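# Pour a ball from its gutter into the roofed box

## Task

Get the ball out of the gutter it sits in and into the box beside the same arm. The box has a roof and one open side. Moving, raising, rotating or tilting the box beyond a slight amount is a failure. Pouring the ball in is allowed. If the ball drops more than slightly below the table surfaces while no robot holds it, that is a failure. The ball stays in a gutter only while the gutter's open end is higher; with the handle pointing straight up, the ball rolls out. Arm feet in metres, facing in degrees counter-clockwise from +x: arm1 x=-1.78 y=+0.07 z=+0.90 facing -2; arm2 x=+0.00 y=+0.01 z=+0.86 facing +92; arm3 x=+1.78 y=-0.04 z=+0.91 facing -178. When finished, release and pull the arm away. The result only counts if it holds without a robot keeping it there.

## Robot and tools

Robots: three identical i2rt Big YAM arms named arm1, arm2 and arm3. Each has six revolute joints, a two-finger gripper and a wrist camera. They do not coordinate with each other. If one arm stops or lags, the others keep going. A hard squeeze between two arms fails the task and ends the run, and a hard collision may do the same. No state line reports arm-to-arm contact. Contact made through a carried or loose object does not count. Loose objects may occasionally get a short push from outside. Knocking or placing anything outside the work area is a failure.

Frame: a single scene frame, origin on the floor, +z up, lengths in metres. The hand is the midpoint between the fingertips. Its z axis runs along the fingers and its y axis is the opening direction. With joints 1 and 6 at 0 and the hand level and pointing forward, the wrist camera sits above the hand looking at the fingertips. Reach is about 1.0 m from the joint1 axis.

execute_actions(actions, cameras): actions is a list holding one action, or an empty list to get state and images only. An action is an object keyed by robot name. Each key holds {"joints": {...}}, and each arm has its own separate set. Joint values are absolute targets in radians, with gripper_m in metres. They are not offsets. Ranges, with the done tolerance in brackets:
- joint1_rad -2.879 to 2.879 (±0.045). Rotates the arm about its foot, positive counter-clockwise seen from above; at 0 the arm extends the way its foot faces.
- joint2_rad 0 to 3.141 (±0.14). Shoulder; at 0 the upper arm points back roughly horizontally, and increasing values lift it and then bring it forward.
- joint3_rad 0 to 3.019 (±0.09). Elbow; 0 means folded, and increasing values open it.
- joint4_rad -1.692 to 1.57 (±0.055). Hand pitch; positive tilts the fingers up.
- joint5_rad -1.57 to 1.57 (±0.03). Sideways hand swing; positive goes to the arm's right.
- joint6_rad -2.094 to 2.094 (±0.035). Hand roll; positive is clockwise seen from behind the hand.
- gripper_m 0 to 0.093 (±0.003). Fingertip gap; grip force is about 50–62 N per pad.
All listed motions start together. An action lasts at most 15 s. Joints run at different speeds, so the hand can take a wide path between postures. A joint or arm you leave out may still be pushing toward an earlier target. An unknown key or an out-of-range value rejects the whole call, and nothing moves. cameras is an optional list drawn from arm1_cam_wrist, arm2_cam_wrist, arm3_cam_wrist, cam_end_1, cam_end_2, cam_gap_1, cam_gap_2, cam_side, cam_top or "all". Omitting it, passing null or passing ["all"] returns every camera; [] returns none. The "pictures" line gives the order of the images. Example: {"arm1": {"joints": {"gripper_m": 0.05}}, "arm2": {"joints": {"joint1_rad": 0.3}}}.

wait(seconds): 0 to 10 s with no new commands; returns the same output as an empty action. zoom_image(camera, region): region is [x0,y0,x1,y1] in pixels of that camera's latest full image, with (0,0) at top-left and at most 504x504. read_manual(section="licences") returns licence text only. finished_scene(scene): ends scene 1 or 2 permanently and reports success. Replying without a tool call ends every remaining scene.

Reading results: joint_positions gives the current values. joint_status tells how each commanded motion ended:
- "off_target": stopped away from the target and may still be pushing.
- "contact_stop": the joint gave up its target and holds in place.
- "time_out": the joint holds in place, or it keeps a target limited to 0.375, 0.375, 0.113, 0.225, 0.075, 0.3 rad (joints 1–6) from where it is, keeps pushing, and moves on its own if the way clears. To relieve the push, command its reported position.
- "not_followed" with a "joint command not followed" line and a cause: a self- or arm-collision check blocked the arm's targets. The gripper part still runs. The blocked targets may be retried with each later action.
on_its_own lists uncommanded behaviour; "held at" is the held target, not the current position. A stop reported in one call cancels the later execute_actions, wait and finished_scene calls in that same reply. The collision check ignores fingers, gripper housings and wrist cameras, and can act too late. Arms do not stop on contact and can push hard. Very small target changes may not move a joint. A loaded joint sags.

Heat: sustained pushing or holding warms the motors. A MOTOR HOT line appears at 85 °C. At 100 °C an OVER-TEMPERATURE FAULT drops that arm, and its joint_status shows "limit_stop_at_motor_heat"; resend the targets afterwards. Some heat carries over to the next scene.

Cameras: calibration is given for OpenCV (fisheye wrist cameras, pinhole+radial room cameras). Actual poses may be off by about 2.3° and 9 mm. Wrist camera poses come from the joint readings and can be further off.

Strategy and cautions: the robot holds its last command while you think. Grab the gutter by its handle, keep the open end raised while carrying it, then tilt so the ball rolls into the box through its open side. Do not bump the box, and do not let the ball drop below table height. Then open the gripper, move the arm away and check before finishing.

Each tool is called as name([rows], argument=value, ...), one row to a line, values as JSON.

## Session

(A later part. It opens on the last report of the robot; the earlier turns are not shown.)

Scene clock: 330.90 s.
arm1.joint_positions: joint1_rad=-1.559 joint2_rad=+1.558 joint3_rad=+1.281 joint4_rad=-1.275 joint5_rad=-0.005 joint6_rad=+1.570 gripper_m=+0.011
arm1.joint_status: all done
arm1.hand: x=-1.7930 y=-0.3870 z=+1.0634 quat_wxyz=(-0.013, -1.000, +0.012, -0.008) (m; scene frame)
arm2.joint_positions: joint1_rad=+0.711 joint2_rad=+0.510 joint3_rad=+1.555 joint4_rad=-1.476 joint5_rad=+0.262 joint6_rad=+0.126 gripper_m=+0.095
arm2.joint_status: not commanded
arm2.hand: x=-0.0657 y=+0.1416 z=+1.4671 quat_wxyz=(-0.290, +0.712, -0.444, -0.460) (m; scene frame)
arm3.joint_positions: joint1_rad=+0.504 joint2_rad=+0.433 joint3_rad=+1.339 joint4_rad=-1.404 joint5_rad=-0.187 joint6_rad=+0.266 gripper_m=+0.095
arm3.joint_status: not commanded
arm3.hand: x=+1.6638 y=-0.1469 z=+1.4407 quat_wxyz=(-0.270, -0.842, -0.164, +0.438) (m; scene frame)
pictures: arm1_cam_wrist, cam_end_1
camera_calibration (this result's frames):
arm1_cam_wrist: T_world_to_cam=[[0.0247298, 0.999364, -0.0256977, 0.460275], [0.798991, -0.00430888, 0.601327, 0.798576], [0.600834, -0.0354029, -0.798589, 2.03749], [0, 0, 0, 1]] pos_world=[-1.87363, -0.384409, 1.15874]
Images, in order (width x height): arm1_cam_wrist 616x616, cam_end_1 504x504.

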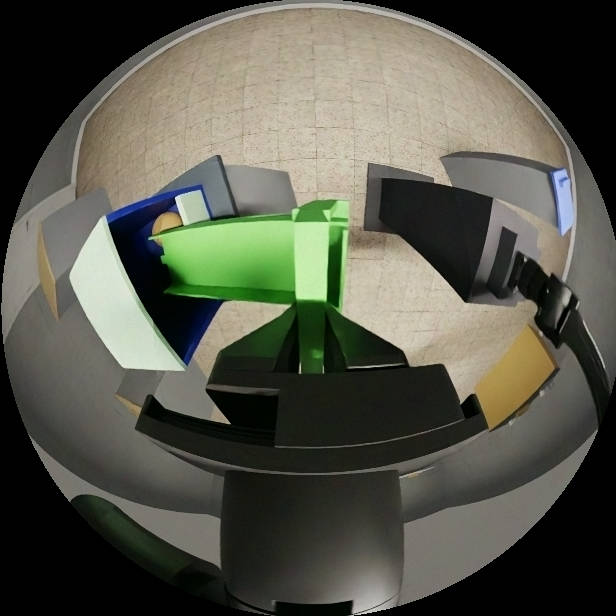

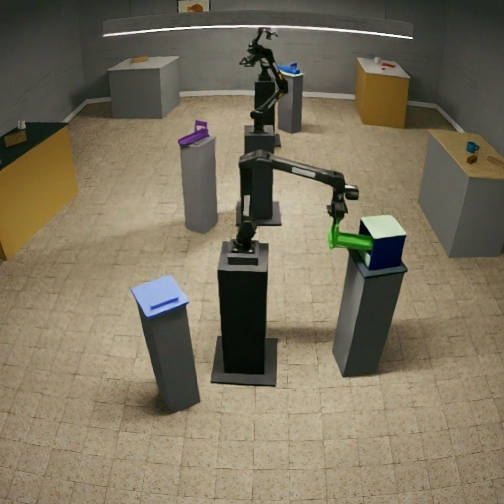

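execute_actions([
  {"arm1": {"joints": {"joint2_rad": 1.03, "joint3_rad": 0.8}}},
], cameras=["arm1_cam_wrist", "cam_end_1"])

Scene clock: 370.90 s.
arm1.joint_positions: joint1_rad=-1.559 joint2_rad=+1.030 joint3_rad=+0.801 joint4_rad=-1.280 joint5_rad=-0.005 joint6_rad=+1.570 gripper_m=+0.011
arm1.joint_status: all done
arm1.hand: x=-1.7884 y=-0.2022 z=+1.0604 quat_wxyz=(-0.035, -0.999, +0.012, -0.008) (m; scene frame)
arm2.joint_positions: joint1_rad=+0.711 joint2_rad=+0.510 joint3_rad=+1.555 joint4_rad=-1.476 joint5_rad=+0.262 joint6_rad=+0.126 gripper_m=+0.095
arm2.joint_status: not commanded
arm2.hand: x=-0.0657 y=+0.1416 z=+1.4671 quat_wxyz=(-0.290, +0.712, -0.444, -0.460) (m; scene frame)
arm3.joint_positions: joint1_rad=+0.504 joint2_rad=+0.433 joint3_rad=+1.339 joint4_rad=-1.404 joint5_rad=-0.187 joint6_rad=+0.266 gripper_m=+0.095
arm3.joint_status: not commanded
arm3.hand: x=+1.6638 y=-0.1469 z=+1.4407 quat_wxyz=(-0.270, -0.842, -0.164, +0.438) (m; scene frame)
pictures: arm1_cam_wrist, cam_end_1
camera_calibration (this result's frames):
arm1_cam_wrist: T_world_to_cam=[[0.025226, 0.997341, -0.0683689, 0.32115], [0.799628, 0.0209145, 0.600131, 0.805014], [0.599965, -0.0698086, -0.796975, 2.02865], [0, 0, 0, 1]] pos_world=[-1.86893, -0.195515, 1.15562]
Images, in order (width x height): arm1_cam_wrist 616x616, cam_end_1 504x504.

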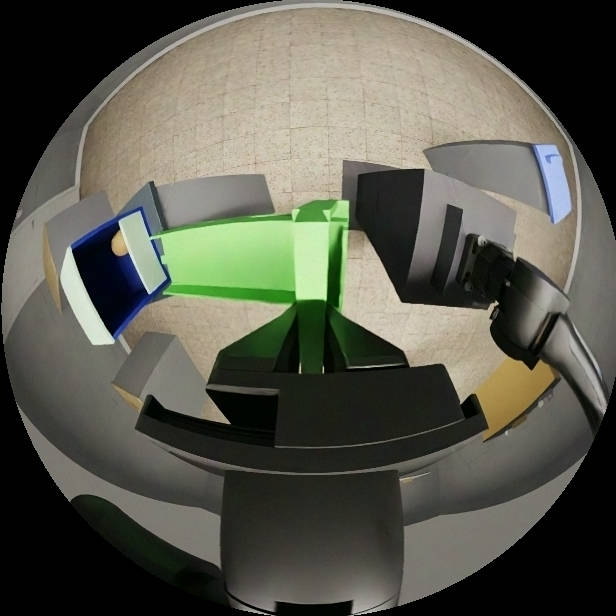

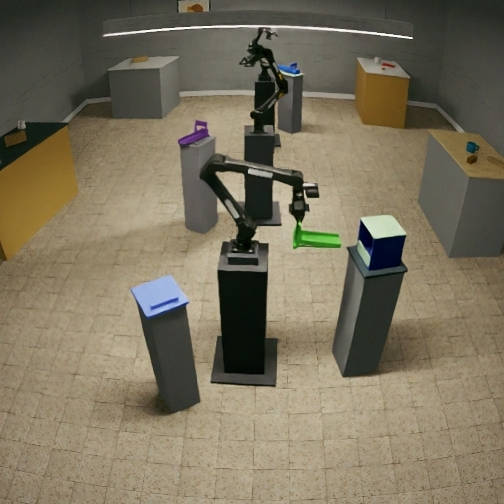

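execute_actions([
  {"arm1": {"joints": {"joint1_rad": 2.054, "joint2_rad": 1.74, "joint3_rad": 1.44, "joint4_rad": -1.19, "joint5_rad": -0.254, "joint6_rad": -0.125}}},
], cameras=["arm1_cam_wrist", "cam_end_1"])

Scene clock: 377.43 s.
arm1.joint_positions: joint1_rad=+2.062 joint2_rad=+1.758 joint3_rad=+1.395 joint4_rad=-1.186 joint5_rad=-0.252 joint6_rad=-0.117 gripper_m=+0.011
arm1.joint_status: all done
arm1.hand: x=-2.0486 y=+0.5193 z=+1.0075 quat_wxyz=(+0.096, +0.872, -0.475, -0.074) (m; scene frame)
arm2.joint_positions: joint1_rad=+0.711 joint2_rad=+0.510 joint3_rad=+1.555 joint4_rad=-1.476 joint5_rad=+0.262 joint6_rad=+0.126 gripper_m=+0.095
arm2.joint_status: not commanded
arm2.hand: x=-0.0657 y=+0.1416 z=+1.4671 quat_wxyz=(-0.290, +0.712, -0.444, -0.460) (m; scene frame)
arm3.joint_positions: joint1_rad=+0.504 joint2_rad=+0.433 joint3_rad=+1.339 joint4_rad=-1.404 joint5_rad=-0.187 joint6_rad=+0.266 gripper_m=+0.095
arm3.joint_status: not commanded
arm3.hand: x=+1.6638 y=-0.1469 z=+1.4407 quat_wxyz=(-0.270, -0.842, -0.164, +0.438) (m; scene frame)
pictures: arm1_cam_wrist, cam_end_1
camera_calibration (this result's frames):
arm1_cam_wrist: T_world_to_cam=[[0.813638, 0.530395, -0.238063, 1.6331], [0.564796, -0.624048, 0.539971, 0.944184], [0.137835, -0.573798, -0.807315, 1.51845], [0, 0, 0, 1]] pos_world=[-2.07132, 0.594308, 1.10481]
Images, in order (width x height): arm1_cam_wrist 616x616, cam_end_1 504x504.

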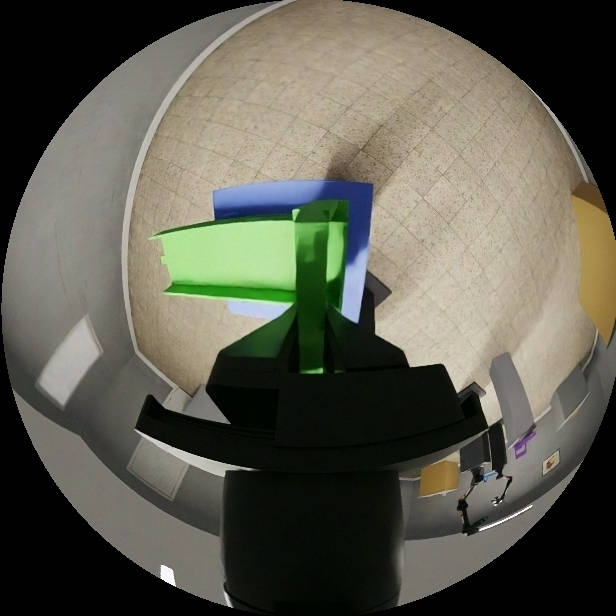

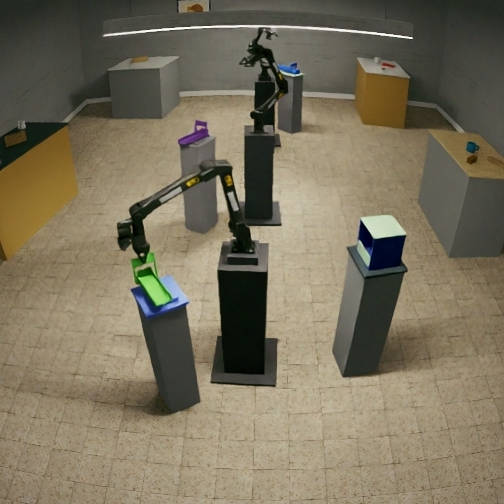

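execute_actions([
  {"arm1": {"joints": {"joint3_rad": 1.271, "joint4_rad": -1.062}}},
], cameras=["arm1_cam_wrist", "cam_end_1"])

Scene clock: 382.77 s.
arm1.joint_positions: joint1_rad=+2.062 joint2_rad=+1.744 joint3_rad=+1.269 joint4_rad=-1.077 joint5_rad=-0.252 joint6_rad=-0.117 gripper_m=+0.011
arm1.joint_status: all done
arm1.hand: x=-2.0379 y=+0.4981 z=+0.9703 quat_wxyz=(+0.097, +0.872, -0.475, -0.073) (m; scene frame)
arm2.joint_positions: joint1_rad=+0.711 joint2_rad=+0.510 joint3_rad=+1.555 joint4_rad=-1.476 joint5_rad=+0.262 joint6_rad=+0.126 gripper_m=+0.095
arm2.joint_status: not commanded
arm2.hand: x=-0.0657 y=+0.1416 z=+1.4671 quat_wxyz=(-0.290, +0.712, -0.444, -0.460) (m; scene frame)
arm3.joint_positions: joint1_rad=+0.504 joint2_rad=+0.433 joint3_rad=+1.339 joint4_rad=-1.404 joint5_rad=-0.187 joint6_rad=+0.266 gripper_m=+0.095
arm3.joint_status: not commanded
arm3.hand: x=+1.6638 y=-0.1469 z=+1.4407 quat_wxyz=(-0.270, -0.842, -0.164, +0.438) (m; scene frame)
pictures: arm1_cam_wrist, cam_end_1
camera_calibration (this result's frames):
arm1_cam_wrist: T_world_to_cam=[[0.814012, 0.529638, -0.23847, 1.62831], [0.563962, -0.622394, 0.542745, 0.939781], [0.139036, -0.576288, -0.805333, 1.47648], [0, 0, 0, 1]] pos_world=[-2.06075, 0.573379, 1.0673]
Images, in order (width x height): arm1_cam_wrist 616x616, cam_end_1 504x504.

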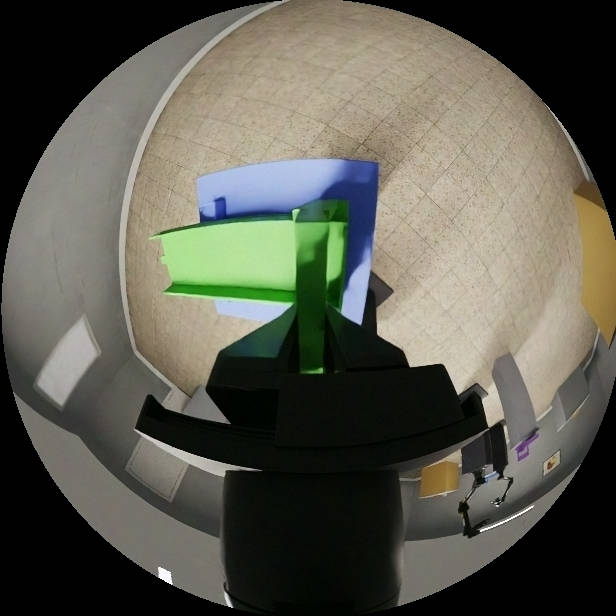

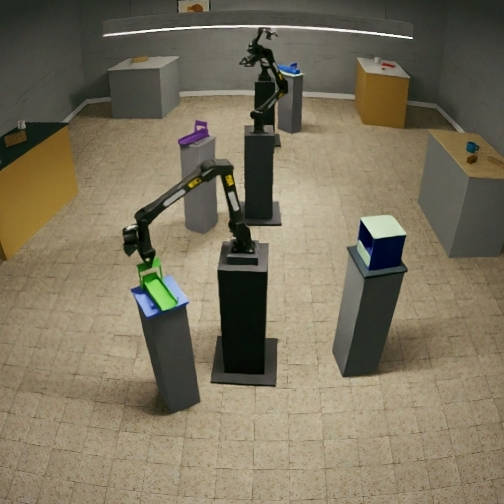

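execute_actions([
  {"arm1": {"joints": {"gripper_m": 0.06}}},
], cameras=["arm1_cam_wrist"])

execute_actions([
  {"arm1": {"joints": {"joint2_rad": 1.4}}},
], cameras=["arm1_cam_wrist", "cam_end_1"])

Scene clock: 386.67 s.
arm1.joint_positions: joint1_rad=+2.062 joint2_rad=+1.744 joint3_rad=+1.269 joint4_rad=-1.076 joint5_rad=-0.252 joint6_rad=-0.117 gripper_m=+0.060
arm1.joint_status: all done
arm1.hand: x=-2.0379 y=+0.4982 z=+0.9703 quat_wxyz=(+0.097, +0.872, -0.475, -0.073) (m; scene frame)
arm2.joint_positions: joint1_rad=+0.711 joint2_rad=+0.510 joint3_rad=+1.555 joint4_rad=-1.476 joint5_rad=+0.262 joint6_rad=+0.126 gripper_m=+0.095
arm2.joint_status: not commanded
arm2.hand: x=-0.0657 y=+0.1416 z=+1.4671 quat_wxyz=(-0.290, +0.712, -0.444, -0.460) (m; scene frame)
arm3.joint_positions: joint1_rad=+0.504 joint2_rad=+0.433 joint3_rad=+1.339 joint4_rad=-1.404 joint5_rad=-0.187 joint6_rad=+0.266 gripper_m=+0.095
arm3.joint_status: not commanded
arm3.hand: x=+1.6638 y=-0.1469 z=+1.4407 quat_wxyz=(-0.270, -0.842, -0.164, +0.438) (m; scene frame)
pictures: arm1_cam_wrist
camera_calibration (this result's frames):
arm1_cam_wrist: T_world_to_cam=[[0.81397, 0.529723, -0.238425, 1.62813], [0.564055, -0.622579, 0.542437, 0.940435], [0.138903, -0.576012, -0.805553, 1.47634], [0, 0, 0, 1]] pos_world=[-2.06077, 0.573428, 1.06733]
Images, in order (width x height): arm1_cam_wrist 616x616.

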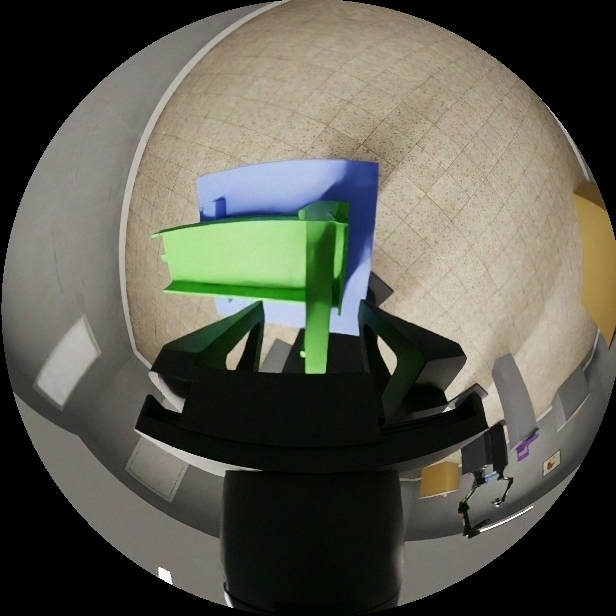

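Scene clock: 388.03 s.
arm1.joint_positions: joint1_rad=+2.062 joint2_rad=+1.391 joint3_rad=+1.269 joint4_rad=-1.076 joint5_rad=-0.252 joint6_rad=-0.117 gripper_m=+0.060
arm1.joint_status: all done
arm1.hand: x=-2.0354 y=+0.4899 z=+1.1383 quat_wxyz=(-0.005, +0.869, -0.447, -0.214) (m; scene frame)
arm2.joint_positions: joint1_rad=+0.711 joint2_rad=+0.510 joint3_rad=+1.555 joint4_rad=-1.476 joint5_rad=+0.262 joint6_rad=+0.126 gripper_m=+0.095
arm2.joint_status: not commanded
arm2.hand: x=-0.0657 y=+0.1416 z=+1.4671 quat_wxyz=(-0.290, +0.712, -0.444, -0.460) (m; scene frame)
arm3.joint_positions: joint1_rad=+0.504 joint2_rad=+0.433 joint3_rad=+1.339 joint4_rad=-1.404 joint5_rad=-0.187 joint6_rad=+0.266 gripper_m=+0.095
arm3.joint_status: not commanded
arm3.hand: x=+1.6638 y=-0.1469 z=+1.4407 quat_wxyz=(-0.270, -0.842, -0.164, +0.438) (m; scene frame)
pictures: arm1_cam_wrist, cam_end_1
camera_calibration (this result's frames):
arm1_cam_wrist: T_world_to_cam=[[0.779389, 0.599378, -0.182479, 1.5023], [0.626537, -0.74462, 0.230202, 1.38505], [0.00210024, -0.293746, -0.955881, 1.36097], [0, 0, 0, 1]] pos_world=[-2.04152, 0.53067, 1.25622]
Images, in order (width x height): arm1_cam_wrist 616x616, cam_end_1 504x504.

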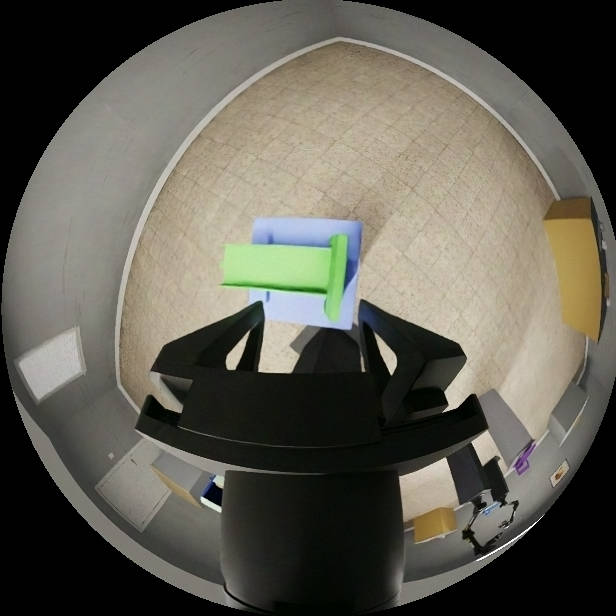

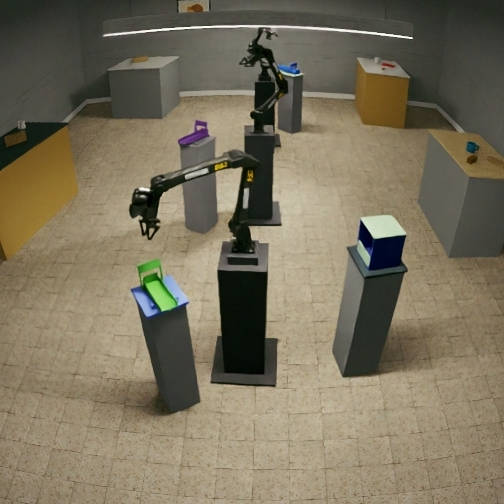

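The ball is in the box, the gutter is back on its table, and the arm is clear.

finished_scene(scene=2)

The scene is finished: the task was done.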